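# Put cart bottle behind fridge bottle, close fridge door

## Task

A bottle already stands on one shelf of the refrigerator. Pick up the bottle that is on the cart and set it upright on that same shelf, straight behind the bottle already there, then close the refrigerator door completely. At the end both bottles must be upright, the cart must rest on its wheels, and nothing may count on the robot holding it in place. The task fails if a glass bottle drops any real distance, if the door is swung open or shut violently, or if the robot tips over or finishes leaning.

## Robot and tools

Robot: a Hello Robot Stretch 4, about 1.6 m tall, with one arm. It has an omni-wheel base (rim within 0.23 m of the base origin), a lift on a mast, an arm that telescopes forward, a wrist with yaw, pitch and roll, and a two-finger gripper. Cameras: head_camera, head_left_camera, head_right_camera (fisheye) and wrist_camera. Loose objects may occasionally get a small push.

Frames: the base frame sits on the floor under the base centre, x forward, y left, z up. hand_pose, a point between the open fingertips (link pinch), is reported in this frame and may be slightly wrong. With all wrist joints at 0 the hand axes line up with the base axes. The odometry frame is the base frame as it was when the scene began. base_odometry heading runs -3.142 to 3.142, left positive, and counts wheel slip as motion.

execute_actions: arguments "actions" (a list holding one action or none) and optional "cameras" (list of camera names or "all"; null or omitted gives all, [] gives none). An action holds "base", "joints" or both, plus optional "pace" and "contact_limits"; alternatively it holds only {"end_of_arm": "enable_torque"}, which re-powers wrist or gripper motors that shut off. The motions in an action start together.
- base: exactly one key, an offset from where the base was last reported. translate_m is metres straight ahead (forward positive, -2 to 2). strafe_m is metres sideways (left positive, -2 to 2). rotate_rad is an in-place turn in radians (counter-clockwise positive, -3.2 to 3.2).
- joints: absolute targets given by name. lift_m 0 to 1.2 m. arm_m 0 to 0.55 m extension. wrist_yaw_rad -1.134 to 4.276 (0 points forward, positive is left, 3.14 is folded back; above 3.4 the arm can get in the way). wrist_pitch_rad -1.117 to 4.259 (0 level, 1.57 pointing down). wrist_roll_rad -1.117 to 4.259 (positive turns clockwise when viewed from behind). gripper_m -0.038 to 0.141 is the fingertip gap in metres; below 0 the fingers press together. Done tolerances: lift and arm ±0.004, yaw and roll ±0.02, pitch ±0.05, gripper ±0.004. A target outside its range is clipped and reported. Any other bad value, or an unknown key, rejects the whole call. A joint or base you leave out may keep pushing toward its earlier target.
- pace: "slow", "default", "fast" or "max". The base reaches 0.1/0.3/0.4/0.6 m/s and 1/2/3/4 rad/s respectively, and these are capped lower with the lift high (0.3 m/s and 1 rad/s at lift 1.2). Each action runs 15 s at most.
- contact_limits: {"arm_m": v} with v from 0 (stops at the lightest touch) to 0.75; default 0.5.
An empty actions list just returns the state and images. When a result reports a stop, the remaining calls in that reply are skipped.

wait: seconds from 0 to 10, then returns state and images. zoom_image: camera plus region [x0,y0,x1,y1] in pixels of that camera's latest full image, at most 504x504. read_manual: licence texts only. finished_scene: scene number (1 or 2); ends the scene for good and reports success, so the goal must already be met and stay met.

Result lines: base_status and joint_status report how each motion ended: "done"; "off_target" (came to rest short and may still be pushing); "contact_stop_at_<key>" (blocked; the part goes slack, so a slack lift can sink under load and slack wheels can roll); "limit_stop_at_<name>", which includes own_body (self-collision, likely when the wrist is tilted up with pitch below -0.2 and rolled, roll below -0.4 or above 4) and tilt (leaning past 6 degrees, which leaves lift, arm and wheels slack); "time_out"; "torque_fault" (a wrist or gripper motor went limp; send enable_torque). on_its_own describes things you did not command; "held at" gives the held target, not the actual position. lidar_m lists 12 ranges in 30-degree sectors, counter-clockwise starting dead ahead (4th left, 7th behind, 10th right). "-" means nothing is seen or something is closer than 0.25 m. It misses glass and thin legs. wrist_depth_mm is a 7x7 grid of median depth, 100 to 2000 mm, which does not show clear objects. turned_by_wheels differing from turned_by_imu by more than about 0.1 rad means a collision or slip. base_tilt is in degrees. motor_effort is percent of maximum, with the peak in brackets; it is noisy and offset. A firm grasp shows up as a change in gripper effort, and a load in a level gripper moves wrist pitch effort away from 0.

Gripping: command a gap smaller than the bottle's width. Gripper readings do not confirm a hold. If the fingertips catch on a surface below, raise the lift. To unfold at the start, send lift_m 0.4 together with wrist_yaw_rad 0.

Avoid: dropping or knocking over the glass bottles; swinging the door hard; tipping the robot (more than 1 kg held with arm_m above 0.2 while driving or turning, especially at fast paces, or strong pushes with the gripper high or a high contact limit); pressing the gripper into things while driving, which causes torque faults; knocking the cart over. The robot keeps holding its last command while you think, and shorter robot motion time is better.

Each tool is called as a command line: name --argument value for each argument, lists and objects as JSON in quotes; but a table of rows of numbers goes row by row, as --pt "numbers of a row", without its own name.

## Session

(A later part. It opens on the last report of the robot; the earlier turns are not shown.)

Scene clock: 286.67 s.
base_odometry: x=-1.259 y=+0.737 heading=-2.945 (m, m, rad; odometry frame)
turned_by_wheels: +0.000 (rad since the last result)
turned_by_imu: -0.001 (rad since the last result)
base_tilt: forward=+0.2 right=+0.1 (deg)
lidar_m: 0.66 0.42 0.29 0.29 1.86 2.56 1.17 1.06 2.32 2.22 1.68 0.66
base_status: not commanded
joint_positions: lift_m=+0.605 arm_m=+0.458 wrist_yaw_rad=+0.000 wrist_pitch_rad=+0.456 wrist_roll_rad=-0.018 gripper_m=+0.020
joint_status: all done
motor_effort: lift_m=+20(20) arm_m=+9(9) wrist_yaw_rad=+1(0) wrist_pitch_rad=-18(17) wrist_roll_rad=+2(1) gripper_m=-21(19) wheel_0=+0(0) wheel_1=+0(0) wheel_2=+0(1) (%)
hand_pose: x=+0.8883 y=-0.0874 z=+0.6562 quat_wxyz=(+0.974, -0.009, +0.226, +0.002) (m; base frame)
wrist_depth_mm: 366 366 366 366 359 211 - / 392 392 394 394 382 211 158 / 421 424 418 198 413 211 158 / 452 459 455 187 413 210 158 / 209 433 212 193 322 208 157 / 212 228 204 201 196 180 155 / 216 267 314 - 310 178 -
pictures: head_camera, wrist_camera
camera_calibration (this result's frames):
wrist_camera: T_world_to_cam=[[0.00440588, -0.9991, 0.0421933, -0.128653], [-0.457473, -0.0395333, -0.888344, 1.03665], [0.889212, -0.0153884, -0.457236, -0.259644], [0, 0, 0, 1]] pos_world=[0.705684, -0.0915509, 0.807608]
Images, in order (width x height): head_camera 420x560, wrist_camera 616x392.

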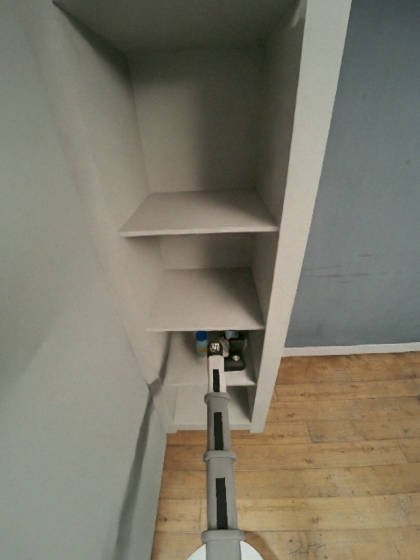

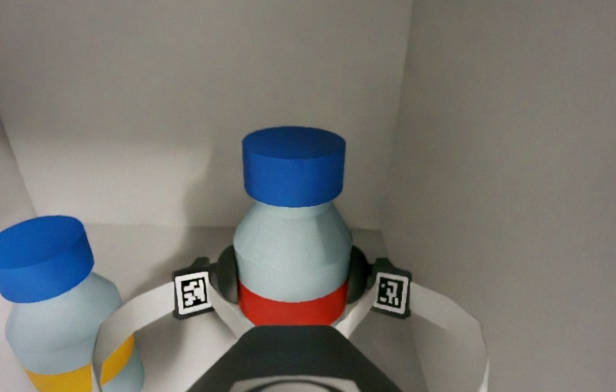

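execute_actions --actions '[{"base":{"translate_m":0.025},"joints":{"arm_m":0.548},"pace":"slow","contact_limits":{"arm_m":0.25}}]' --cameras '["head_camera","wrist_camera"]'

execute_actions --actions '[{"joints":{"lift_m":0.585},"pace":"slow"}]' --cameras '[]'

Scene clock: 293.50 s.
base_odometry: x=-1.283 y=+0.732 heading=-2.946 (m, m, rad; odometry frame)
turned_by_wheels: -0.001 (rad since the last result)
turned_by_imu: +0.004 (rad since the last result)
base_tilt: forward=+0.2 right=+0.0 (deg)
lidar_m: 0.63 0.43 0.30 0.27 1.86 2.57 1.22 1.07 2.32 2.24 1.66 0.65
base_status: done
joint_positions: lift_m=+0.605 arm_m=+0.485 wrist_yaw_rad=+0.000 wrist_pitch_rad=+0.456 wrist_roll_rad=-0.018 gripper_m=+0.020
joint_status: arm_m contact_stop (moved +0.027 of +0.090)
on_its_own: arm_m is slack since a contact_stop (your +0.548 is given up)
motor_effort: lift_m=+24(23) arm_m=+0(27) wrist_yaw_rad=+1(2) wrist_pitch_rad=-18(23) wrist_roll_rad=+2(1) gripper_m=-20(20) wheel_0=-3(1) wheel_1=+2(10) wheel_2=-11(20) (%)
contact_limits: arm_m 0.25
hand_pose: x=+0.9152 y=-0.0874 z=+0.6558 quat_wxyz=(+0.974, -0.009, +0.226, +0.002) (m; base frame)
wrist_depth_mm: 320 320 319 319 320 223 - / 340 342 343 343 343 223 167 / 370 370 364 198 366 223 167 / 402 402 397 187 389 222 167 / 424 424 211 193 342 220 165 / 182 334 204 201 196 191 164 / 183 304 315 - 310 189 -
pictures: head_camera, wrist_camera
camera_calibration (this result's frames):
wrist_camera: T_world_to_cam=[[0.0042966, -0.9991, 0.0421929, -0.128687], [-0.457566, -0.0394814, -0.888299, 1.04871], [0.889165, -0.0154894, -0.457324, -0.283593], [0, 0, 0, 1]] pos_world=[0.732566, -0.0915596, 0.8073]
Images, in order (width x height): head_camera 420x560, wrist_camera 616x392.

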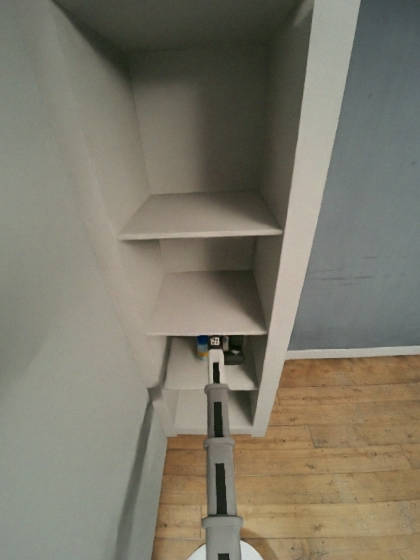

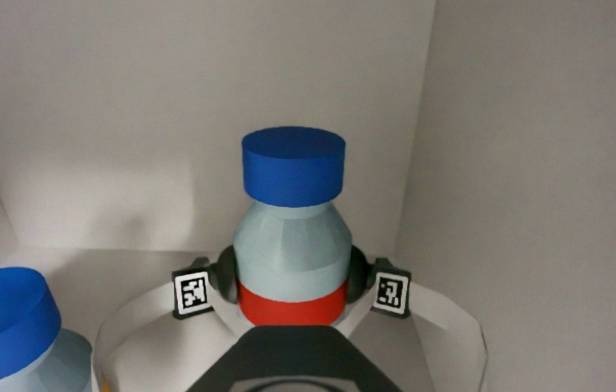

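not run: a stop came earlier in this reply.

execute_actions --actions '[{"joints":{"lift_m":0.59,"arm_m":0.475},"pace":"slow"}]' --cameras '[]'

execute_actions --actions '[{"joints":{"arm_m":0.54},"pace":"slow","contact_limits":{"arm_m":0.3}}]' --cameras '["head_camera","wrist_camera"]'

Scene clock: 298.80 s.
base_odometry: x=-1.284 y=+0.732 heading=-2.945 (m, m, rad; odometry frame)
turned_by_wheels: +0.001 (rad since the last result)
turned_by_imu: +0.000 (rad since the last result)
base_tilt: forward=+0.2 right=+0.0 (deg)
lidar_m: 0.63 0.42 0.30 0.29 1.83 2.57 1.18 1.07 2.30 2.23 1.64 0.66
base_status: not commanded
joint_positions: lift_m=+0.590 arm_m=+0.477 wrist_yaw_rad=+0.000 wrist_pitch_rad=+0.456 wrist_roll_rad=-0.018 gripper_m=+0.020
joint_status: all done
motor_effort: lift_m=+20(27) arm_m=-8(9) wrist_yaw_rad=+1(0) wrist_pitch_rad=-18(21) wrist_roll_rad=-1(3) gripper_m=-20(19) wheel_0=+0(2) wheel_1=+1(2) wheel_2=+0(10) (%)
hand_pose: x=+0.9065 y=-0.0874 z=+0.6411 quat_wxyz=(+0.974, -0.009, +0.226, +0.002) (m; base frame)
wrist_depth_mm: 327 329 327 327 327 229 - / 351 351 351 351 351 229 171 / 379 379 375 198 375 228 166 / 413 413 404 187 399 226 165 / 379 410 211 193 349 224 165 / 180 216 204 201 196 195 167 / 179 286 297 - 303 204 -
pictures: none
No camera images: the call's "cameras" was empty. Leave "cameras" out to get every camera's image.

Scene clock: 300.70 s.
base_odometry: x=-1.284 y=+0.732 heading=-2.945 (m, m, rad; odometry frame)
turned_by_wheels: +0.000 (rad since the last result)
turned_by_imu: +0.000 (rad since the last result)
base_tilt: forward=+0.2 right=+0.0 (deg)
lidar_m: 0.64 0.43 0.31 0.29 1.86 2.61 1.19 1.07 2.30 2.23 1.68 0.66
base_status: not commanded
joint_positions: lift_m=+0.590 arm_m=+0.538 wrist_yaw_rad=+0.000 wrist_pitch_rad=+0.456 wrist_roll_rad=-0.018 gripper_m=+0.020
joint_status: all done
motor_effort: lift_m=+20(20) arm_m=+9(8) wrist_yaw_rad=+1(1) wrist_pitch_rad=-18(18) wrist_roll_rad=+2(1) gripper_m=-21(21) wheel_0=+0(0) wheel_1=+1(1) wheel_2=+0(0) (%)
contact_limits: arm_m 0.3
hand_pose: x=+0.9683 y=-0.0874 z=+0.6411 quat_wxyz=(+0.974, -0.009, +0.226, +0.002) (m; base frame)
wrist_depth_mm: 271 272 270 270 270 233 - / 289 290 291 290 291 233 170 / 314 314 309 198 312 233 169 / 342 342 334 187 340 231 169 / 370 373 211 193 355 229 167 / 332 314 204 201 196 199 171 / 286 286 297 - 301 196 -
pictures: head_camera, wrist_camera
camera_calibration (this result's frames):
wrist_camera: T_world_to_cam=[[0.00424044, -0.9991, 0.0421933, -0.128255], [-0.457554, -0.0394563, -0.888306, 1.05993], [0.889172, -0.0155389, -0.45731, -0.337556], [0, 0, 0, 1]] pos_world=[0.785665, -0.0915638, 0.792586]
Images, in order (width x height): head_camera 420x560, wrist_camera 616x392.

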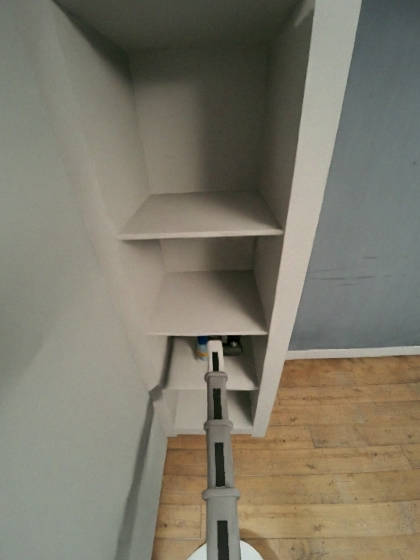

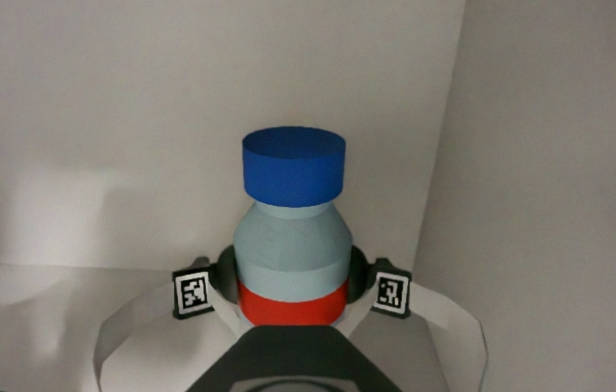

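In. Lower until it rests.

execute_actions --actions '[{"joints":{"lift_m":0.575},"pace":"slow"}]' --cameras '[]'

Scene clock: 303.43 s.
base_odometry: x=-1.284 y=+0.732 heading=-2.945 (m, m, rad; odometry frame)
turned_by_wheels: +0.000 (rad since the last result)
turned_by_imu: -0.001 (rad since the last result)
base_tilt: forward=+0.2 right=-0.1 (deg)
lidar_m: 0.63 0.43 0.27 0.30 1.86 2.59 1.18 1.07 2.29 2.18 1.67 0.64
base_status: not commanded
joint_positions: lift_m=+0.575 arm_m=+0.538 wrist_yaw_rad=+0.000 wrist_pitch_rad=+0.456 wrist_roll_rad=-0.018 gripper_m=+0.020
joint_status: all done
motor_effort: lift_m=+20(20) arm_m=+9(9) wrist_yaw_rad=+0(1) wrist_pitch_rad=-18(18) wrist_roll_rad=+0(1) gripper_m=-22(20) wheel_0=+0(0) wheel_1=+1(1) wheel_2=+0(0) (%)
hand_pose: x=+0.9683 y=-0.0874 z=+0.6261 quat_wxyz=(+0.974, -0.009, +0.226, +0.002) (m; base frame)
wrist_depth_mm: 271 271 268 271 270 233 - / 289 290 291 290 290 233 169 / 314 312 309 198 314 233 169 / 340 342 334 187 340 231 168 / 364 368 212 193 357 229 167 / 312 297 204 202 196 198 171 / 268 268 279 - 285 196 -
pictures: none
No camera images: the call's "cameras" was empty. Leave "cameras" out to get every camera's image.

execute_actions --actions '[{"joints":{"lift_m":0.56},"pace":"slow"}]' --cameras '[]'

Scene clock: 308.00 s.
base_odometry: x=-1.284 y=+0.732 heading=-2.945 (m, m, rad; odometry frame)
turned_by_wheels: +0.000 (rad since the last result)
turned_by_imu: -0.001 (rad since the last result)
base_tilt: forward=+0.2 right=+0.0 (deg)
lidar_m: 0.64 0.41 0.30 0.30 1.85 2.60 1.18 1.08 2.31 2.23 1.64 0.65
base_status: not commanded
joint_positions: lift_m=+0.560 arm_m=+0.538 wrist_yaw_rad=+0.000 wrist_pitch_rad=+0.456 wrist_roll_rad=-0.018 gripper_m=+0.020
joint_status: all done
motor_effort: lift_m=+20(22) arm_m=+8(9) wrist_yaw_rad=+1(1) wrist_pitch_rad=-18(18) wrist_roll_rad=+1(1) gripper_m=-20(20) wheel_0=+0(0) wheel_1=+1(1) wheel_2=+0(0) (%)
hand_pose: x=+0.9683 y=-0.0874 z=+0.6111 quat_wxyz=(+0.974, -0.009, +0.226, +0.002) (m; base frame)
wrist_depth_mm: 270 271 270 270 270 233 - / 289 290 290 290 290 233 169 / 314 314 307 198 314 232 169 / 342 340 334 187 340 231 168 / 355 357 212 193 355 229 167 / 293 277 204 201 196 199 171 / 252 253 263 - 266 196 -
pictures: none
No camera images: the call's "cameras" was empty. Leave "cameras" out to get every camera's image.

execute_actions --actions '[{"joints":{"lift_m":0.545},"pace":"slow"}]' --cameras '[]'

Scene clock: 311.17 s.
base_odometry: x=-1.284 y=+0.732 heading=-2.945 (m, m, rad; odometry frame)
turned_by_wheels: +0.000 (rad since the last result)
turned_by_imu: -0.001 (rad since the last result)
base_tilt: forward=+0.1 right=+0.0 (deg)
lidar_m: 0.62 0.43 0.31 0.30 1.84 2.59 1.19 1.08 2.30 2.24 1.64 0.65
base_status: not commanded
joint_positions: lift_m=+0.545 arm_m=+0.538 wrist_yaw_rad=+0.000 wrist_pitch_rad=+0.455 wrist_roll_rad=-0.018 gripper_m=+0.020
joint_status: all done
motor_effort: lift_m=+19(19) arm_m=+9(9) wrist_yaw_rad=+1(1) wrist_pitch_rad=-13(18) wrist_roll_rad=+0(2) gripper_m=-19(20) wheel_0=+0(0) wheel_1=+1(1) wheel_2=+0(0) (%)
hand_pose: x=+0.9685 y=-0.0874 z=+0.5967 quat_wxyz=(+0.974, -0.009, +0.225, +0.002) (m; base frame)
wrist_depth_mm: 271 271 270 271 270 232 - / 289 290 290 290 289 233 169 / 312 314 307 196 314 233 169 / 340 340 336 182 340 230 168 / 334 338 211 193 338 229 167 / 276 262 204 201 194 198 171 / 237 237 247 - 252 207 -
pictures: none
No camera images: the call's "cameras" was empty. Leave "cameras" out to get every camera's image.

execute_actions --actions '[{"joints":{"lift_m":0.542,"gripper_m":0.075}}]' --cameras '["wrist_camera"]'

execute_actions --actions '[{"joints":{"arm_m":0.4},"pace":"slow"}]' --cameras '["wrist_camera"]'

Scene clock: 316.23 s.
base_odometry: x=-1.284 y=+0.732 heading=-2.945 (m, m, rad; odometry frame)
turned_by_wheels: +0.000 (rad since the last result)
turned_by_imu: -0.001 (rad since the last result)
base_tilt: forward=+0.3 right=+0.0 (deg)
lidar_m: 0.62 0.44 0.30 0.28 1.88 2.59 1.17 1.07 2.28 2.23 1.64 0.65
base_status: not commanded
joint_positions: lift_m=+0.542 arm_m=+0.538 wrist_yaw_rad=-0.001 wrist_pitch_rad=+0.452 wrist_roll_rad=-0.018 gripper_m=+0.075
joint_status: all done
motor_effort: lift_m=+18(16) arm_m=+9(9) wrist_yaw_rad=+2(3) wrist_pitch_rad=-4(13) wrist_roll_rad=+1(2) gripper_m=-1(20) wheel_0=+0(0) wheel_1=+1(1) wheel_2=+0(0) (%)
hand_pose: x=+0.9688 y=-0.0876 z=+0.5945 quat_wxyz=(+0.975, -0.009, +0.224, +0.002) (m; base frame)
wrist_depth_mm: 271 271 270 270 270 233 - / 289 290 290 290 290 232 169 / 312 312 307 197 312 232 169 / 340 338 334 196 340 231 168 / 334 338 217 200 336 229 167 / 273 276 212 208 208 225 170 / 236 236 246 - 243 202 -
pictures: wrist_camera
camera_calibration (this result's frames):
wrist_camera: T_world_to_cam=[[0.00355191, -0.999102, 0.0422122, -0.125762], [-0.453361, -0.039234, -0.890463, 1.01603], [0.89132, -0.0159745, -0.453093, -0.364], [0, 0, 0, 1]] pos_world=[0.785516, -0.0916011, 0.745123]
Images, in order (width x height): wrist_camera 616x392.

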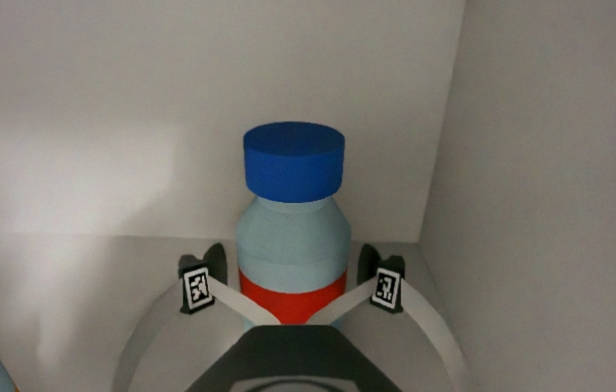

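Scene clock: 318.90 s.
base_odometry: x=-1.284 y=+0.732 heading=-2.945 (m, m, rad; odometry frame)
turned_by_wheels: +0.000 (rad since the last result)
turned_by_imu: -0.001 (rad since the last result)
base_tilt: forward=+0.2 right=+0.0 (deg)
lidar_m: 0.64 0.43 0.29 0.29 1.86 2.60 1.17 1.06 2.30 2.23 1.64 0.64
base_status: not commanded
joint_positions: lift_m=+0.542 arm_m=+0.402 wrist_yaw_rad=+0.000 wrist_pitch_rad=+0.452 wrist_roll_rad=-0.018 gripper_m=+0.075
joint_status: all done
motor_effort: lift_m=+18(18) arm_m=-9(9) wrist_yaw_rad=+1(3) wrist_pitch_rad=-5(5) wrist_roll_rad=+1(1) gripper_m=-1(2) wheel_0=+0(0) wheel_1=+1(1) wheel_2=+0(0) (%)
hand_pose: x=+0.8320 y=-0.0875 z=+0.5945 quat_wxyz=(+0.975, -0.009, +0.224, +0.002) (m; base frame)
wrist_depth_mm: 397 397 397 397 392 223 - / 424 424 424 413 413 223 167 / 204 459 455 325 442 223 167 / 211 407 436 345 399 221 166 / 217 254 343 347 336 219 165 / 246 248 263 285 208 216 163 / 236 236 246 - 243 193 -
pictures: wrist_camera
camera_calibration (this result's frames):
wrist_camera: T_world_to_cam=[[0.00381682, -0.999101, 0.0422116, -0.125427], [-0.453499, -0.039351, -0.890387, 0.954024], [0.891248, -0.0157445, -0.453242, -0.241892], [0, 0, 0, 1]] pos_world=[0.648714, -0.0915814, 0.74511]
Images, in order (width x height): wrist_camera 616x392.

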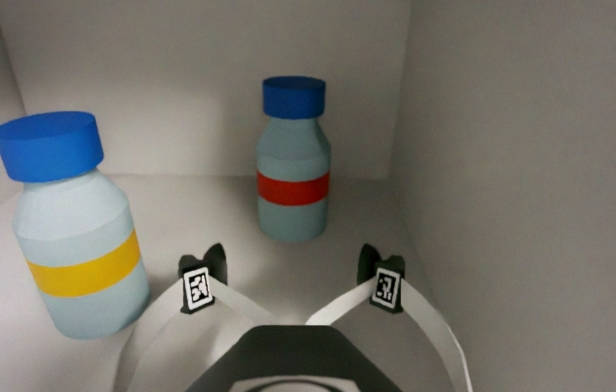

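execute_actions --actions '[{"joints":{"arm_m":0.22}}]' --cameras '[]'

execute_actions --actions '[{"base":{"strafe_m":0.04},"joints":{"wrist_yaw_rad":0.35,"gripper_m":0.09},"pace":"slow"}]' --cameras '["wrist_camera","head_camera"]'

Scene clock: 325.67 s.
base_odometry: x=-1.284 y=+0.732 heading=-2.945 (m, m, rad; odometry frame)
turned_by_wheels: +0.000 (rad since the last result)
turned_by_imu: -0.001 (rad since the last result)
base_tilt: forward=+0.2 right=+0.0 (deg)
lidar_m: 0.63 0.41 0.30 0.30 1.84 2.57 1.19 1.07 2.33 2.23 1.62 0.66
base_status: not commanded
joint_positions: lift_m=+0.542 arm_m=+0.222 wrist_yaw_rad=+0.000 wrist_pitch_rad=+0.452 wrist_roll_rad=-0.018 gripper_m=+0.075
joint_status: all done
motor_effort: lift_m=+18(18) arm_m=-9(8) wrist_yaw_rad=+1(1) wrist_pitch_rad=-5(5) wrist_roll_rad=+0(2) gripper_m=-1(2) wheel_0=+0(0) wheel_1=+1(1) wheel_2=+0(0) (%)
hand_pose: x=+0.6520 y=-0.0874 z=+0.5944 quat_wxyz=(+0.975, -0.009, +0.224, +0.002) (m; base frame)
wrist_depth_mm: 484 564 564 564 427 210 - / 492 585 603 585 421 210 172 / 496 387 597 525 418 209 186 / 427 407 424 442 402 209 202 / 334 340 342 347 320 225 224 / 286 279 277 285 208 244 255 / 500 654 715 - 345 266 854
pictures: none
No camera images: the call's "cameras" was empty. Leave "cameras" out to get every camera's image.

Scene clock: 327.13 s.
base_odometry: x=-1.276 y=+0.693 heading=-2.945 (m, m, rad; odometry frame)
turned_by_wheels: +0.000 (rad since the last result)
turned_by_imu: +0.000 (rad since the last result)
base_tilt: forward=+0.3 right=+0.0 (deg)
lidar_m: 0.63 0.36 0.25 0.26 1.83 2.54 1.21 1.08 2.37 2.27 1.64 0.66
base_status: done
joint_positions: lift_m=+0.542 arm_m=+0.222 wrist_yaw_rad=+0.350 wrist_pitch_rad=+0.452 wrist_roll_rad=-0.018 gripper_m=+0.090
joint_status: all done
motor_effort: lift_m=+18(18) arm_m=-9(9) wrist_yaw_rad=+2(8) wrist_pitch_rad=-5(5) wrist_roll_rad=-1(2) gripper_m=+0(1) wheel_0=-1(5) wheel_1=+1(6) wheel_2=+1(0) (%)
hand_pose: x=+0.6662 y=+0.0068 z=+0.5944 quat_wxyz=(+0.959, -0.048, +0.219, +0.171) (m; base frame)
wrist_depth_mm: 262 336 462 574 535 496 469 / 271 345 488 615 559 508 492 / 279 362 512 525 574 445 517 / 291 375 436 399 427 452 433 / 317 338 343 347 349 353 355 / 353 357 293 285 267 289 289 / 394 387 559 - 252 243 251
pictures: head_camera, wrist_camera
camera_calibration (this result's frames):
wrist_camera: T_world_to_cam=[[0.346036, -0.937271, 0.0422108, -0.259043], [-0.412673, -0.192453, -0.890316, 0.856301], [0.842591, 0.290662, -0.453382, -0.0622334], [0, 0, 0, 1]] pos_world=[0.495448, -0.0599066, 0.745098]
Images, in order (width x height): head_camera 420x560, wrist_camera 616x392.

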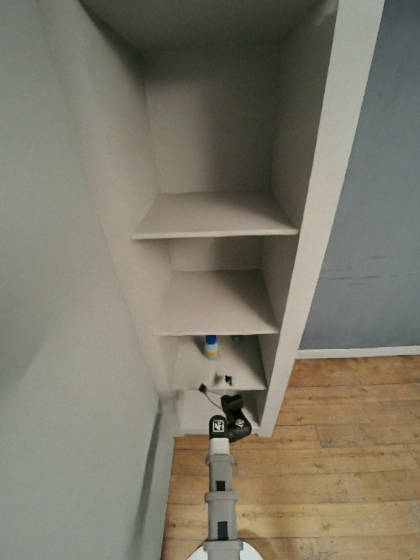

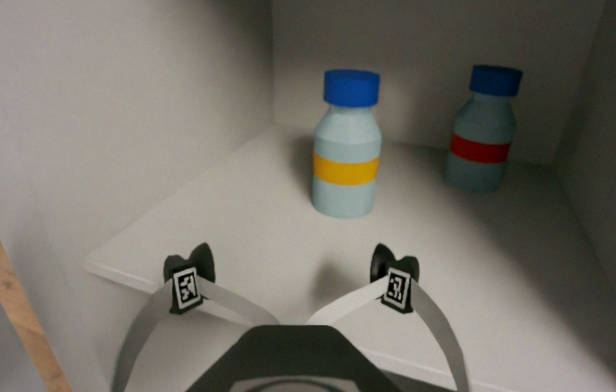

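execute_actions --actions '[{"base":{"strafe_m":0.012},"joints":{"arm_m":0.33},"pace":"slow"}]' --cameras '["wrist_camera"]'

Scene clock: 337.37 s.
base_odometry: x=-1.273 y=+0.681 heading=-2.945 (m, m, rad; odometry frame)
turned_by_wheels: +0.000 (rad since the last result)
turned_by_imu: -0.001 (rad since the last result)
base_tilt: forward=+0.3 right=+0.0 (deg)
lidar_m: 0.62 0.33 0.25 0.25 1.77 2.53 1.25 1.10 2.37 2.29 1.63 0.66
base_status: done
joint_positions: lift_m=+0.542 arm_m=+0.328 wrist_yaw_rad=+0.350 wrist_pitch_rad=+0.452 wrist_roll_rad=-0.018 gripper_m=+0.090
joint_status: all done
motor_effort: lift_m=+18(18) arm_m=+9(10) wrist_yaw_rad=+2(1) wrist_pitch_rad=-5(5) wrist_roll_rad=+0(0) gripper_m=-1(0) wheel_0=+0(4) wheel_1=+0(6) wheel_2=+0(1) (%)
hand_pose: x=+0.7731 y=+0.0068 z=+0.5944 quat_wxyz=(+0.959, -0.048, +0.219, +0.172) (m; base frame)
wrist_depth_mm: 247 314 433 473 439 407 384 / 255 325 459 500 466 427 397 / 264 340 484 266 488 347 418 / 271 351 436 273 424 351 436 / 279 330 343 298 334 351 353 / 267 270 264 285 267 287 289 / 236 236 246 - 250 243 250
pictures: wrist_camera
camera_calibration (this result's frames):
wrist_camera: T_world_to_cam=[[0.346121, -0.93724, 0.0422108, -0.296063], [-0.412637, -0.192484, -0.890326, 0.90039], [0.842574, 0.290743, -0.453363, -0.152281], [0, 0, 0, 1]] pos_world=[0.602316, -0.0598973, 0.745099]
Images, in order (width x height): wrist_camera 616x392.

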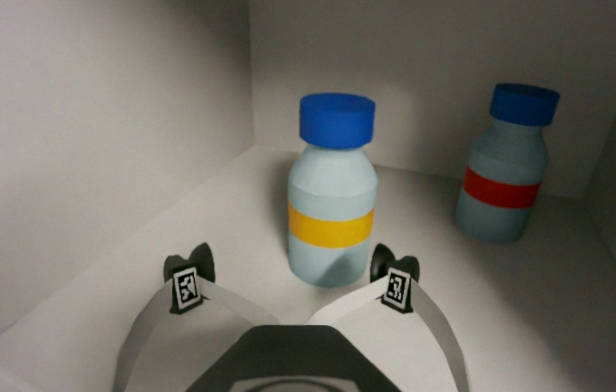

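execute_actions --actions '[{"joints":{"arm_m":0.415},"pace":"slow"}]' --cameras '["wrist_camera"]'

execute_actions --actions '[{"joints":{"gripper_m":0.02}}]' --cameras '["wrist_camera"]'

Scene clock: 344.33 s.
base_odometry: x=-1.273 y=+0.681 heading=-2.945 (m, m, rad; odometry frame)
turned_by_wheels: +0.000 (rad since the last result)
turned_by_imu: -0.001 (rad since the last result)
base_tilt: forward=+0.2 right=-0.1 (deg)
lidar_m: 0.64 0.36 0.25 0.25 1.84 2.50 1.25 1.06 2.38 2.28 1.66 0.65
base_status: not commanded
joint_positions: lift_m=+0.542 arm_m=+0.413 wrist_yaw_rad=+0.350 wrist_pitch_rad=+0.452 wrist_roll_rad=-0.018 gripper_m=+0.090
joint_status: all done
motor_effort: lift_m=+18(18) arm_m=+9(9) wrist_yaw_rad=+2(2) wrist_pitch_rad=-5(5) wrist_roll_rad=+1(2) gripper_m=-2(2) wheel_0=+0(0) wheel_1=+0(0) wheel_2=+0(0) (%)
hand_pose: x=+0.8581 y=+0.0068 z=+0.5944 quat_wxyz=(+0.959, -0.048, +0.219, +0.172) (m; base frame)
wrist_depth_mm: 245 310 407 389 357 334 315 / 252 322 436 418 384 353 332 / 260 336 455 196 410 377 241 / 268 349 415 182 421 282 254 / 276 327 225 194 351 289 279 / 267 268 223 200 267 289 289 / 236 235 246 - 250 243 250
pictures: wrist_camera
camera_calibration (this result's frames):
wrist_camera: T_world_to_cam=[[0.346124, -0.937239, 0.042211, -0.325484], [-0.412634, -0.192485, -0.890328, 0.935461], [0.842574, 0.290746, -0.45336, -0.223897], [0, 0, 0, 1]] pos_world=[0.687311, -0.059897, 0.7451]
Images, in order (width x height): wrist_camera 616x392.

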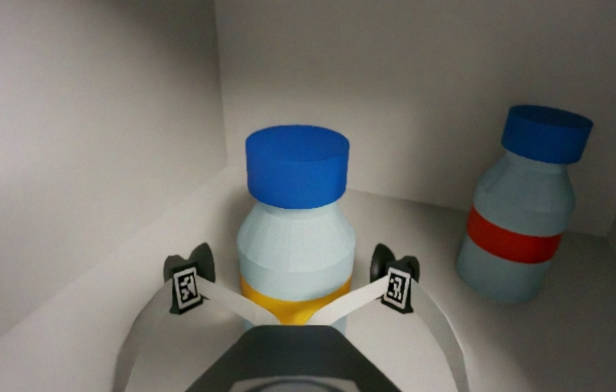

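Scene clock: 345.83 s.
base_odometry: x=-1.273 y=+0.681 heading=-2.945 (m, m, rad; odometry frame)
turned_by_wheels: +0.000 (rad since the last result)
turned_by_imu: +0.000 (rad since the last result)
base_tilt: forward=+0.3 right=-0.1 (deg)
lidar_m: 0.63 0.36 0.28 0.25 1.81 2.47 1.25 1.11 2.37 2.28 1.63 0.65
base_status: not commanded
joint_positions: lift_m=+0.542 arm_m=+0.413 wrist_yaw_rad=+0.350 wrist_pitch_rad=+0.456 wrist_roll_rad=-0.018 gripper_m=+0.020
joint_status: all done
motor_effort: lift_m=+20(19) arm_m=+9(9) wrist_yaw_rad=+2(3) wrist_pitch_rad=-17(16) wrist_roll_rad=-2(1) gripper_m=-20(23) wheel_0=+0(0) wheel_1=+0(0) wheel_2=+0(0) (%)
hand_pose: x=+0.8577 y=+0.0066 z=+0.5933 quat_wxyz=(+0.959, -0.048, +0.221, +0.171) (m; base frame)
wrist_depth_mm: 244 312 410 389 359 334 315 / 252 324 436 418 384 353 330 / 260 338 442 178 413 377 238 / 268 349 404 171 421 281 252 / 276 327 204 181 343 289 281 / 265 254 194 188 192 282 285 / 233 232 242 - 246 239 246
pictures: wrist_camera
camera_calibration (this result's frames):
wrist_camera: T_world_to_cam=[[0.34634, -0.93716, 0.0421955, -0.325611], [-0.415843, -0.193688, -0.888571, 0.935975], [0.840906, 0.290201, -0.456794, -0.220552], [0, 0, 0, 1]] pos_world=[0.687454, -0.0598576, 0.744673]
Images, in order (width x height): wrist_camera 616x392.

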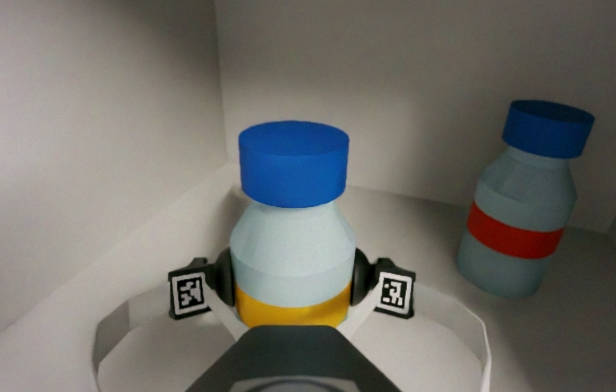

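execute_actions --actions '[{"joints":{"lift_m":0.56}}]' --cameras '[]'

execute_actions --actions '[{"base":{"strafe_m":-0.052},"joints":{"wrist_yaw_rad":0.0},"pace":"slow"}]' --cameras '["wrist_camera","head_camera"]'

Scene clock: 352.57 s.
base_odometry: x=-1.273 y=+0.681 heading=-2.945 (m, m, rad; odometry frame)
turned_by_wheels: +0.000 (rad since the last result)
turned_by_imu: -0.001 (rad since the last result)
base_tilt: forward=+0.3 right=+0.0 (deg)
lidar_m: 0.62 0.36 0.25 0.25 1.81 2.51 1.23 1.10 2.35 2.27 1.68 0.65
base_status: not commanded
joint_positions: lift_m=+0.560 arm_m=+0.413 wrist_yaw_rad=+0.350 wrist_pitch_rad=+0.456 wrist_roll_rad=-0.018 gripper_m=+0.020
joint_status: all done
motor_effort: lift_m=+25(32) arm_m=+8(9) wrist_yaw_rad=+2(1) wrist_pitch_rad=-16(17) wrist_roll_rad=-1(1) gripper_m=-20(20) wheel_0=+0(0) wheel_1=+0(0) wheel_2=+0(0) (%)
hand_pose: x=+0.8577 y=+0.0066 z=+0.6109 quat_wxyz=(+0.959, -0.048, +0.221, +0.171) (m; base frame)
wrist_depth_mm: 244 310 407 389 359 336 315 / 252 322 436 415 384 355 334 / 260 336 442 178 413 377 251 / 268 349 439 171 436 294 259 / 276 345 205 181 373 289 312 / 277 276 193 188 192 291 304 / 252 252 263 - 267 259 267
pictures: none
No camera images: the call's "cameras" was empty. Leave "cameras" out to get every camera's image.

Scene clock: 354.20 s.
base_odometry: x=-1.284 y=+0.732 heading=-2.945 (m, m, rad; odometry frame)
turned_by_wheels: +0.000 (rad since the last result)
turned_by_imu: -0.001 (rad since the last result)
base_tilt: forward=+0.2 right=+0.0 (deg)
lidar_m: 0.63 0.42 0.31 0.27 1.87 2.58 1.17 1.08 2.30 2.24 1.65 0.65
base_status: done
joint_positions: lift_m=+0.560 arm_m=+0.413 wrist_yaw_rad=+0.000 wrist_pitch_rad=+0.456 wrist_roll_rad=-0.018 gripper_m=+0.020
joint_status: all done
motor_effort: lift_m=+24(24) arm_m=+9(9) wrist_yaw_rad=+0(5) wrist_pitch_rad=-16(16) wrist_roll_rad=+1(0) gripper_m=-19(19) wheel_0=+0(6) wheel_1=-1(6) wheel_2=+0(0) (%)
hand_pose: x=+0.8434 y=-0.0874 z=+0.6109 quat_wxyz=(+0.974, -0.009, +0.226, +0.002) (m; base frame)
wrist_depth_mm: 387 387 384 384 379 224 - / 410 413 413 407 402 224 167 / 442 445 439 178 433 224 167 / 442 459 439 171 427 223 167 / 355 362 204 181 343 221 166 / 293 276 193 189 191 191 164 / 253 252 263 - 267 200 -
pictures: head_camera, wrist_camera
camera_calibration (this result's frames):
wrist_camera: T_world_to_cam=[[0.0043472, -0.9991, 0.0421958, -0.126508], [-0.457093, -0.0395153, -0.888541, 0.975695], [0.889408, -0.0154248, -0.456854, -0.240833], [0, 0, 0, 1]] pos_world=[0.660732, -0.091554, 0.762257]
Images, in order (width x height): head_camera 420x560, wrist_camera 616x392.

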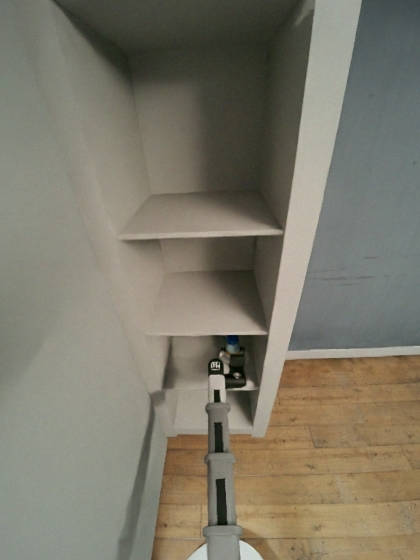

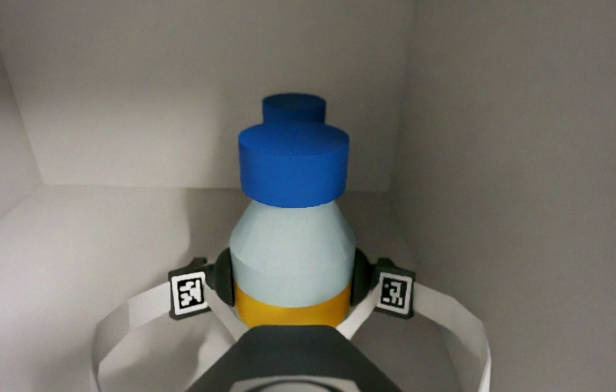

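Aligned. Set down.

execute_actions --actions '[{"joints":{"lift_m":0.54},"pace":"slow"}]' --cameras '[]'

execute_actions --actions '[{"joints":{"gripper_m":0.08}}]' --cameras '[]'

execute_actions --actions '[{"joints":{"arm_m":0.0}}]' --cameras '["wrist_camera","head_camera"]'

Scene clock: 362.43 s.
base_odometry: x=-1.284 y=+0.732 heading=-2.945 (m, m, rad; odometry frame)
turned_by_wheels: +0.000 (rad since the last result)
turned_by_imu: -0.001 (rad since the last result)
base_tilt: forward=+0.2 right=-0.1 (deg)
lidar_m: 0.62 0.43 0.30 0.29 1.88 2.59 1.18 1.07 2.32 2.20 1.64 0.65
base_status: not commanded
joint_positions: lift_m=+0.540 arm_m=+0.413 wrist_yaw_rad=+0.000 wrist_pitch_rad=+0.456 wrist_roll_rad=-0.018 gripper_m=+0.020
joint_status: all done
motor_effort: lift_m=+20(21) arm_m=+9(9) wrist_yaw_rad=+0(0) wrist_pitch_rad=-17(17) wrist_roll_rad=+2(2) gripper_m=-18(20) wheel_0=+0(0) wheel_1=-1(1) wheel_2=+0(0) (%)
hand_pose: x=+0.8434 y=-0.0874 z=+0.5913 quat_wxyz=(+0.974, -0.009, +0.226, +0.002) (m; base frame)
wrist_depth_mm: 384 389 387 387 379 224 - / 413 413 413 325 402 224 168 / 442 445 439 178 433 224 167 / 413 418 402 171 389 223 167 / 325 330 205 181 325 220 166 / 267 253 193 188 192 190 164 / 231 230 240 - 244 200 -
pictures: none
No camera images: the call's "cameras" was empty. Leave "cameras" out to get every camera's image.

Scene clock: 363.83 s.
base_odometry: x=-1.284 y=+0.732 heading=-2.945 (m, m, rad; odometry frame)
turned_by_wheels: +0.000 (rad since the last result)
turned_by_imu: +0.000 (rad since the last result)
base_tilt: forward=+0.1 right=+0.0 (deg)
lidar_m: 0.61 0.41 0.30 0.29 1.85 2.57 1.18 1.08 2.30 2.23 1.68 0.64
base_status: not commanded
joint_positions: lift_m=+0.540 arm_m=+0.413 wrist_yaw_rad=+0.000 wrist_pitch_rad=+0.452 wrist_roll_rad=-0.018 gripper_m=+0.080
joint_status: all done
motor_effort: lift_m=+20(20) arm_m=+8(9) wrist_yaw_rad=+1(2) wrist_pitch_rad=-5(16) wrist_roll_rad=+0(0) gripper_m=-1(18) wheel_0=+0(0) wheel_1=-1(1) wheel_2=+0(0) (%)
hand_pose: x=+0.8439 y=-0.0875 z=+0.5924 quat_wxyz=(+0.975, -0.009, +0.224, +0.002) (m; base frame)
wrist_depth_mm: 387 387 384 384 379 224 - / 410 413 413 402 402 224 168 / 442 445 442 191 433 224 167 / 421 424 410 187 397 222 167 / 329 334 219 192 332 220 165 / 272 266 202 199 203 217 164 / 234 233 244 - 240 194 -
pictures: none
No camera images: the call's "cameras" was empty. Leave "cameras" out to get every camera's image.

Scene clock: 366.17 s.
base_odometry: x=-1.284 y=+0.732 heading=-2.945 (m, m, rad; odometry frame)
turned_by_wheels: +0.000 (rad since the last result)
turned_by_imu: -0.001 (rad since the last result)
base_tilt: forward=+0.2 right=+0.0 (deg)
lidar_m: 0.62 0.41 0.31 0.27 1.86 2.59 1.19 1.06 2.31 2.23 1.65 0.66
base_status: not commanded
joint_positions: lift_m=+0.540 arm_m=+0.002 wrist_yaw_rad=+0.000 wrist_pitch_rad=+0.452 wrist_roll_rad=-0.018 gripper_m=+0.080
joint_status: all done
motor_effort: lift_m=+20(20) arm_m=-9(8) wrist_yaw_rad=+1(0) wrist_pitch_rad=-5(5) wrist_roll_rad=+1(2) gripper_m=+0(1) wheel_0=+0(0) wheel_1=-1(1) wheel_2=+0(0) (%)
hand_pose: x=+0.4320 y=-0.0874 z=+0.5923 quat_wxyz=(+0.975, -0.009, +0.224, +0.002) (m; base frame)
wrist_depth_mm: 500 741 768 759 392 866 878 / 504 759 820 788 402 931 946 / 500 585 597 591 436 1025 1025 / 477 668 960 960 466 1118 1118 / 521 778 991 1008 492 1182 1182 / 559 676 759 809 203 1008 1025 / 591 668 715 - 798 854 866
pictures: head_camera, wrist_camera
camera_calibration (this result's frames):
wrist_camera: T_world_to_cam=[[0.00397065, -0.999101, 0.0422114, -0.123836], [-0.453642, -0.039418, -0.890312, 0.770671], [0.891175, -0.0156138, -0.453391, 0.113754], [0, 0, 0, 1]] pos_world=[0.248726, -0.0915702, 0.74294]
Images, in order (width x height): head_camera 420x560, wrist_camera 616x392.

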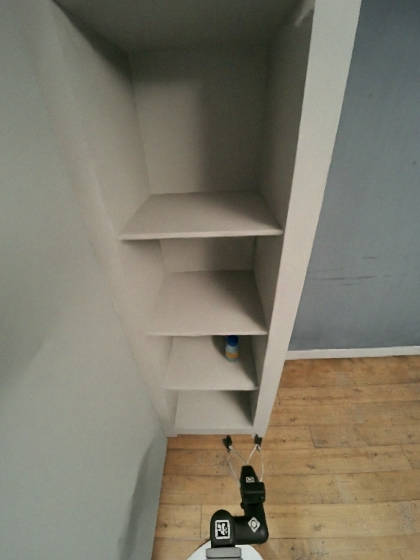

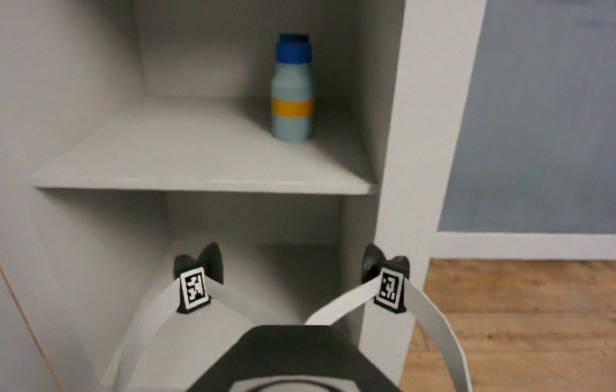

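execute_actions --actions '[{"base":{"translate_m":-0.45},"joints":{"lift_m":0.4}}]' --cameras '[]'

execute_actions --actions '[{"base":{"strafe_m":0.65},"joints":{"wrist_pitch_rad":0,"wrist_yaw_rad":3.05,"gripper_m":0.03}}]' --cameras '[]'

execute_actions --actions '[{"base":{"translate_m":0.5},"joints":{"lift_m":0.25}}]' --cameras '[]'

execute_actions --actions '[{"base":{"rotate_rad":1.58}}]'

Scene clock: 378.43 s.
base_odometry: x=-0.842 y=+0.820 heading=-2.945 (m, m, rad; odometry frame)
turned_by_wheels: +0.000 (rad since the last result)
turned_by_imu: +0.000 (rad since the last result)
base_tilt: forward=+0.3 right=+0.0 (deg)
lidar_m: 1.08 0.55 2.47 1.74 1.80 2.14 0.85 0.67 2.29 2.22 2.28 1.69
base_status: done
joint_positions: lift_m=+0.400 arm_m=+0.002 wrist_yaw_rad=+0.000 wrist_pitch_rad=+0.452 wrist_roll_rad=-0.018 gripper_m=+0.080
joint_status: all done
motor_effort: lift_m=+19(19) arm_m=-9(9) wrist_yaw_rad=+1(1) wrist_pitch_rad=-5(5) wrist_roll_rad=-1(0) gripper_m=-2(2) wheel_0=+1(3) wheel_1=+0(5) wheel_2=-2(9) (%)
hand_pose: x=+0.4320 y=-0.0874 z=+0.4524 quat_wxyz=(+0.975, -0.009, +0.224, +0.002) (m; base frame)
wrist_depth_mm: 580 798 1182 1160 1281 1308 1308 / 585 842 1281 1255 1397 1397 1397 / 591 891 1255 1281 1499 1537 1499 / 597 904 1025 1025 1281 1281 1308 / 603 891 976 991 991 1008 1008 / 603 759 750 809 203 820 820 / 597 668 699 - 691 691 707
pictures: none
No camera images: the call's "cameras" was empty. Leave "cameras" out to get every camera's image.

Scene clock: 381.93 s.
base_odometry: x=-0.715 y=+0.183 heading=-2.945 (m, m, rad; odometry frame)
turned_by_wheels: +0.000 (rad since the last result)
turned_by_imu: +0.002 (rad since the last result)
base_tilt: forward=+0.2 right=-0.1 (deg)
lidar_m: 1.23 1.75 1.89 1.10 1.11 1.61 2.02 1.18 1.17 2.87 2.29 0.52
base_status: done
joint_positions: lift_m=+0.400 arm_m=+0.002 wrist_yaw_rad=+3.049 wrist_pitch_rad=+0.002 wrist_roll_rad=-0.018 gripper_m=+0.030
joint_status: all done
motor_effort: lift_m=+18(18) arm_m=-8(9) wrist_yaw_rad=+2(8) wrist_pitch_rad=-5(11) wrist_roll_rad=+1(3) gripper_m=-3(3) wheel_0=+1(8) wheel_1=+0(7) wheel_2=+0(1) (%)
hand_pose: x=-0.1068 y=+0.1136 z=+0.5778 quat_wxyz=(+0.046, -0.001, -0.009, +0.999) (m; base frame)
wrist_depth_mm: - 141 - - - - - / 108 142 - - - - - / 116 143 - - - - - / 140 - - - - - - / - - - - - - - / 1756 1756 194 217 194 1808 1808 / 1255 1160 1336 - 1255 1281 1281
pictures: none
No camera images: the call's "cameras" was empty. Leave "cameras" out to get every camera's image.

Scene clock: 385.07 s.
base_odometry: x=-1.205 y=+0.085 heading=-2.945 (m, m, rad; odometry frame)
turned_by_wheels: +0.000 (rad since the last result)
turned_by_imu: -0.002 (rad since the last result)
base_tilt: forward=+0.1 right=+0.0 (deg)
lidar_m: 1.14 1.22 1.76 1.82 1.32 1.57 2.53 1.47 1.54 0.25 0.26 0.35
base_status: done
joint_positions: lift_m=+0.250 arm_m=+0.002 wrist_yaw_rad=+3.050 wrist_pitch_rad=+0.002 wrist_roll_rad=-0.018 gripper_m=+0.030
joint_status: all done
motor_effort: lift_m=+19(23) arm_m=-8(8) wrist_yaw_rad=+2(2) wrist_pitch_rad=-5(5) wrist_roll_rad=+2(1) gripper_m=-3(2) wheel_0=+0(6) wheel_1=+1(4) wheel_2=+0(8) (%)
hand_pose: x=-0.1068 y=+0.1135 z=+0.4278 quat_wxyz=(+0.046, -0.001, -0.009, +0.999) (m; base frame)
wrist_depth_mm: - 141 - - - - - / 108 142 - - - - - / 116 143 - - - - 1708 / 140 - - - - - - / 1808 - - - - - - / 1336 1366 194 217 194 1397 1366 / 946 891 1008 - 960 960 976
pictures: none
No camera images: the call's "cameras" was empty. Leave "cameras" out to get every camera's image.

Scene clock: 387.13 s.
base_odometry: x=-1.205 y=+0.085 heading=-1.365 (m, m, rad; odometry frame)
turned_by_wheels: +1.580 (rad since the last result)
turned_by_imu: +1.566 (rad since the last result)
base_tilt: forward=+0.1 right=+0.0 (deg)
lidar_m: 1.83 1.28 1.61 2.51 1.48 1.65 0.25 0.27 0.39 1.15 1.25 1.74
base_status: done
joint_positions: lift_m=+0.250 arm_m=+0.002 wrist_yaw_rad=+3.050 wrist_pitch_rad=+0.002 wrist_roll_rad=-0.018 gripper_m=+0.030
joint_status: not commanded
motor_effort: lift_m=+19(18) arm_m=-8(9) wrist_yaw_rad=+2(2) wrist_pitch_rad=-5(6) wrist_roll_rad=+1(1) gripper_m=-4(3) wheel_0=+1(3) wheel_1=+0(6) wheel_2=-1(6) (%)
hand_pose: x=-0.1068 y=+0.1135 z=+0.4278 quat_wxyz=(+0.046, -0.001, -0.009, +0.999) (m; base frame)
wrist_depth_mm: - 141 - - - - - / 108 142 - - - - 1366 / 116 143 - - - - - / 140 373 - - - - 1661 / 370 377 394 - - - 1618 / 373 379 195 217 194 1366 1366 / 375 382 392 - 960 960 976
pictures: head_camera, head_left_camera, head_right_camera, wrist_camera
camera_calibration (this result's frames):
wrist_camera: T_world_to_cam=[[0.106344, 0.993533, 0.0397834, -0.128209], [0.0248858, 0.0373384, -0.998993, 0.4766], [-0.994018, 0.107227, -0.0207542, 0.122075], [0, 0, 0, 1]] pos_world=[0.123119, 0.0964948, 0.483754]
Images, in order (width x height): head_camera 420x560, head_left_camera 420x672, head_right_camera 420x672, wrist_camera 616x392.

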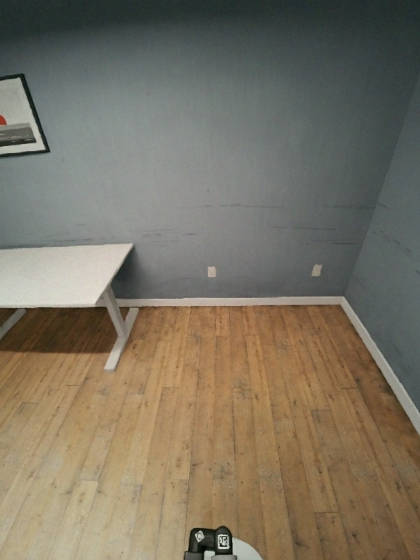

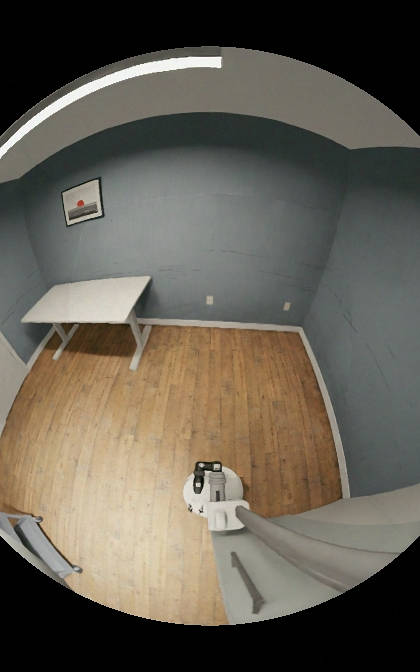

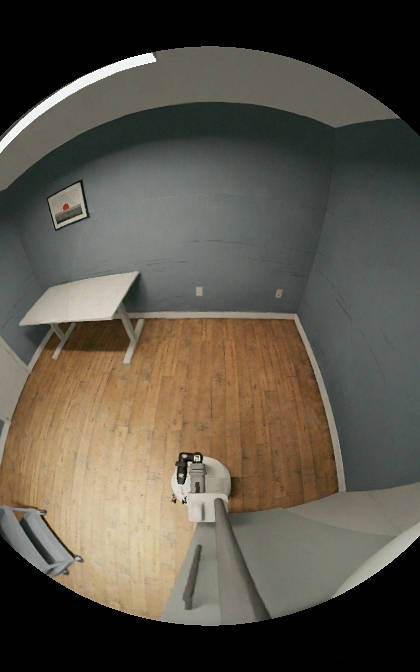

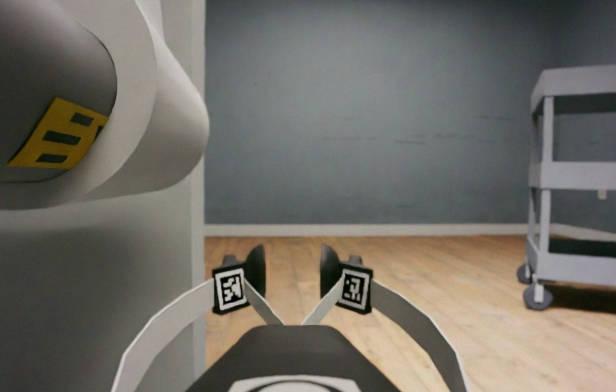

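execute_actions --actions '[{"base":{"translate_m":-0.3},"pace":"slow"}]' --cameras '["head_right_camera"]'

execute_actions --actions '[{"base":{"strafe_m":-0.15},"pace":"slow"}]' --cameras '["head_right_camera"]'

Scene clock: 395.43 s.
base_odometry: x=-1.267 y=+0.379 heading=-1.365 (m, m, rad; odometry frame)
turned_by_wheels: +0.000 (rad since the last result)
turned_by_imu: -0.001 (rad since the last result)
base_tilt: forward=+0.2 right=+0.1 (deg)
lidar_m: 2.13 1.53 2.04 1.61 1.28 2.66 0.26 0.25 0.26 0.38 1.23 1.71
base_status: done
joint_positions: lift_m=+0.250 arm_m=+0.001 wrist_yaw_rad=+3.050 wrist_pitch_rad=+0.002 wrist_roll_rad=-0.018 gripper_m=+0.030
joint_status: not commanded
motor_effort: lift_m=+19(19) arm_m=-8(9) wrist_yaw_rad=+1(2) wrist_pitch_rad=-6(5) wrist_roll_rad=+0(0) gripper_m=-4(3) wheel_0=-1(6) wheel_1=-2(6) wheel_2=+1(8) (%)
hand_pose: x=-0.1069 y=+0.1135 z=+0.4277 quat_wxyz=(+0.046, -0.001, -0.009, +0.999) (m; base frame)
wrist_depth_mm: - 141 - - - - - / 108 142 - - - - - / 116 143 - - - - - / 140 379 - - - - - / 357 404 - - - - - / 357 399 194 217 194 1397 1397 / 359 392 1025 - 960 960 976
pictures: head_right_camera
Images, in order (width x height): head_right_camera 420x672.

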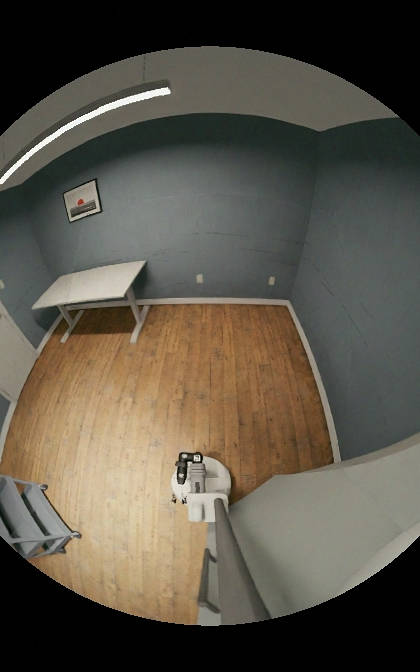

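Scene clock: 398.07 s.
base_odometry: x=-1.414 y=+0.348 heading=-1.365 (m, m, rad; odometry frame)
turned_by_wheels: +0.000 (rad since the last result)
turned_by_imu: -0.002 (rad since the last result)
base_tilt: forward=+0.2 right=+0.0 (deg)
lidar_m: 2.12 1.64 2.03 1.66 1.44 0.26 0.25 - 0.25 0.28 1.06 1.48
base_status: done
joint_positions: lift_m=+0.250 arm_m=+0.001 wrist_yaw_rad=+3.050 wrist_pitch_rad=+0.002 wrist_roll_rad=-0.018 gripper_m=+0.030
joint_status: not commanded
motor_effort: lift_m=+19(19) arm_m=-8(8) wrist_yaw_rad=+1(1) wrist_pitch_rad=-6(5) wrist_roll_rad=-1(1) gripper_m=-3(3) wheel_0=+0(6) wheel_1=-2(5) wheel_2=-1(1) (%)
hand_pose: x=-0.1069 y=+0.1135 z=+0.4277 quat_wxyz=(+0.046, -0.001, -0.009, +0.999) (m; base frame)
wrist_depth_mm: - 141 407 - - - - / 108 142 413 - - - - / 116 143 415 - - - - / 140 334 418 - - - - / 312 357 402 - - - - / 312 349 194 217 194 1397 1366 / 314 345 404 - 960 960 976
pictures: head_right_camera
Images, in order (width x height): head_right_camera 420x672.

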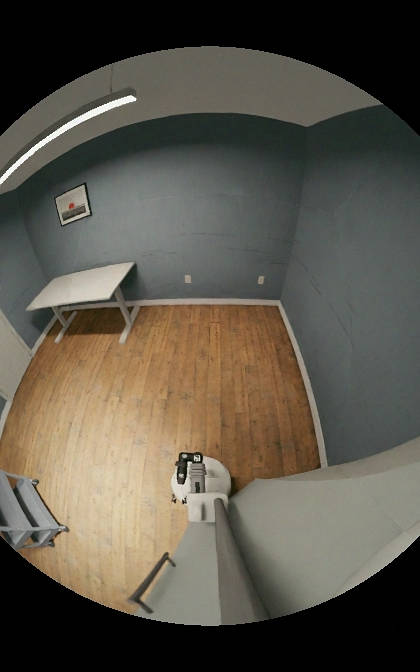

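execute_actions --actions '[{"base":{"strafe_m":0.1},"pace":"slow"}]' --cameras '[]'

execute_actions --actions '[{"base":{"translate_m":-0.2},"pace":"slow"}]' --cameras '["head_right_camera"]'

execute_actions --actions '[{"base":{"strafe_m":-0.12},"pace":"slow"}]' --cameras '["head_right_camera"]'

Scene clock: 407.60 s.
base_odometry: x=-1.316 y=+0.368 heading=-1.365 (m, m, rad; odometry frame)
turned_by_wheels: +0.000 (rad since the last result)
turned_by_imu: -0.001 (rad since the last result)
base_tilt: forward=+0.2 right=+0.0 (deg)
lidar_m: 2.12 1.56 2.03 1.66 1.32 2.65 0.25 0.25 0.28 0.37 1.16 1.67
base_status: done
joint_positions: lift_m=+0.250 arm_m=+0.001 wrist_yaw_rad=+3.050 wrist_pitch_rad=+0.002 wrist_roll_rad=-0.018 gripper_m=+0.030
joint_status: not commanded
motor_effort: lift_m=+19(19) arm_m=-8(9) wrist_yaw_rad=+1(2) wrist_pitch_rad=-6(5) wrist_roll_rad=-1(0) gripper_m=-3(3) wheel_0=-1(3) wheel_1=+1(5) wheel_2=+0(0) (%)
hand_pose: x=-0.1069 y=+0.1135 z=+0.4277 quat_wxyz=(+0.046, -0.001, -0.009, +0.999) (m; base frame)
wrist_depth_mm: - 141 - - - - - / 108 142 - - - - - / 116 143 - - - - - / 140 384 - - - - - / 357 410 - - - - - / 359 402 194 217 194 1397 1397 / 359 394 1008 - 976 960 976
pictures: none
No camera images: the call's "cameras" was empty. Leave "cameras" out to get every camera's image.

Scene clock: 410.90 s.
base_odometry: x=-1.356 y=+0.564 heading=-1.365 (m, m, rad; odometry frame)
turned_by_wheels: +0.000 (rad since the last result)
turned_by_imu: +0.000 (rad since the last result)
base_tilt: forward=+0.1 right=+0.0 (deg)
lidar_m: 2.33 1.77 2.28 1.38 1.21 2.47 2.35 0.25 0.25 0.29 0.46 1.64
base_status: done
joint_positions: lift_m=+0.250 arm_m=+0.001 wrist_yaw_rad=+3.050 wrist_pitch_rad=+0.002 wrist_roll_rad=-0.018 gripper_m=+0.030
joint_status: not commanded
motor_effort: lift_m=+19(19) arm_m=-7(8) wrist_yaw_rad=+1(2) wrist_pitch_rad=-5(5) wrist_roll_rad=+2(2) gripper_m=-2(2) wheel_0=+0(4) wheel_1=-2(5) wheel_2=+0(8) (%)
hand_pose: x=-0.1070 y=+0.1135 z=+0.4277 quat_wxyz=(+0.046, -0.001, -0.009, +0.999) (m; base frame)
wrist_depth_mm: - 141 - - - - - / 108 142 - - - - - / 116 143 - - - - - / 140 - - - - - - / 1808 - - - - - - / 759 1366 194 217 195 1397 1366 / 621 891 1025 - 976 960 976
pictures: head_right_camera
Images, in order (width x height): head_right_camera 420x672.

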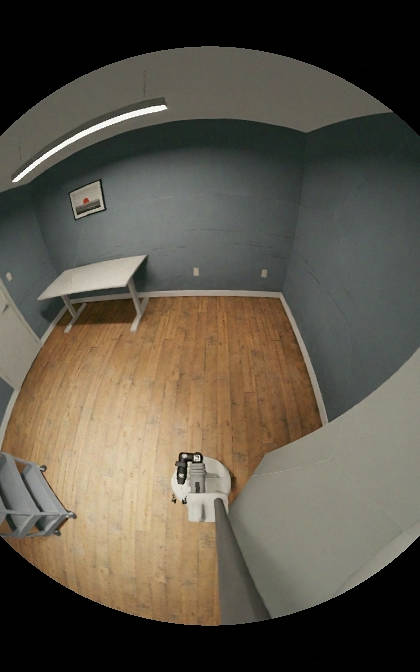

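Scene clock: 413.23 s.
base_odometry: x=-1.474 y=+0.540 heading=-1.365 (m, m, rad; odometry frame)
turned_by_wheels: +0.000 (rad since the last result)
turned_by_imu: -0.001 (rad since the last result)
base_tilt: forward=+0.2 right=+0.0 (deg)
lidar_m: 2.31 1.84 2.32 1.51 1.34 2.47 2.39 0.28 0.25 0.25 0.32 1.47
base_status: done
joint_positions: lift_m=+0.250 arm_m=+0.001 wrist_yaw_rad=+3.050 wrist_pitch_rad=+0.002 wrist_roll_rad=-0.018 gripper_m=+0.030
joint_status: not commanded
motor_effort: lift_m=+19(19) arm_m=-8(8) wrist_yaw_rad=+1(1) wrist_pitch_rad=-5(6) wrist_roll_rad=+3(1) gripper_m=-3(2) wheel_0=+2(4) wheel_1=-1(5) wheel_2=+0(0) (%)
hand_pose: x=-0.1070 y=+0.1135 z=+0.4277 quat_wxyz=(+0.046, -0.001, -0.009, +0.999) (m; base frame)
wrist_depth_mm: - 141 - - - - - / 108 142 - - - - - / 116 143 - - - - - / 140 - - - - - - / 436 - - - - - - / 439 1366 194 217 194 1397 1397 / 436 891 1025 - 960 960 976
pictures: head_right_camera
Images, in order (width x height): head_right_camera 420x672.

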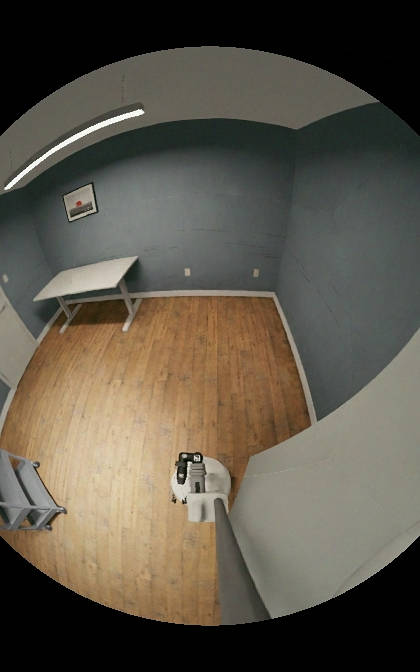

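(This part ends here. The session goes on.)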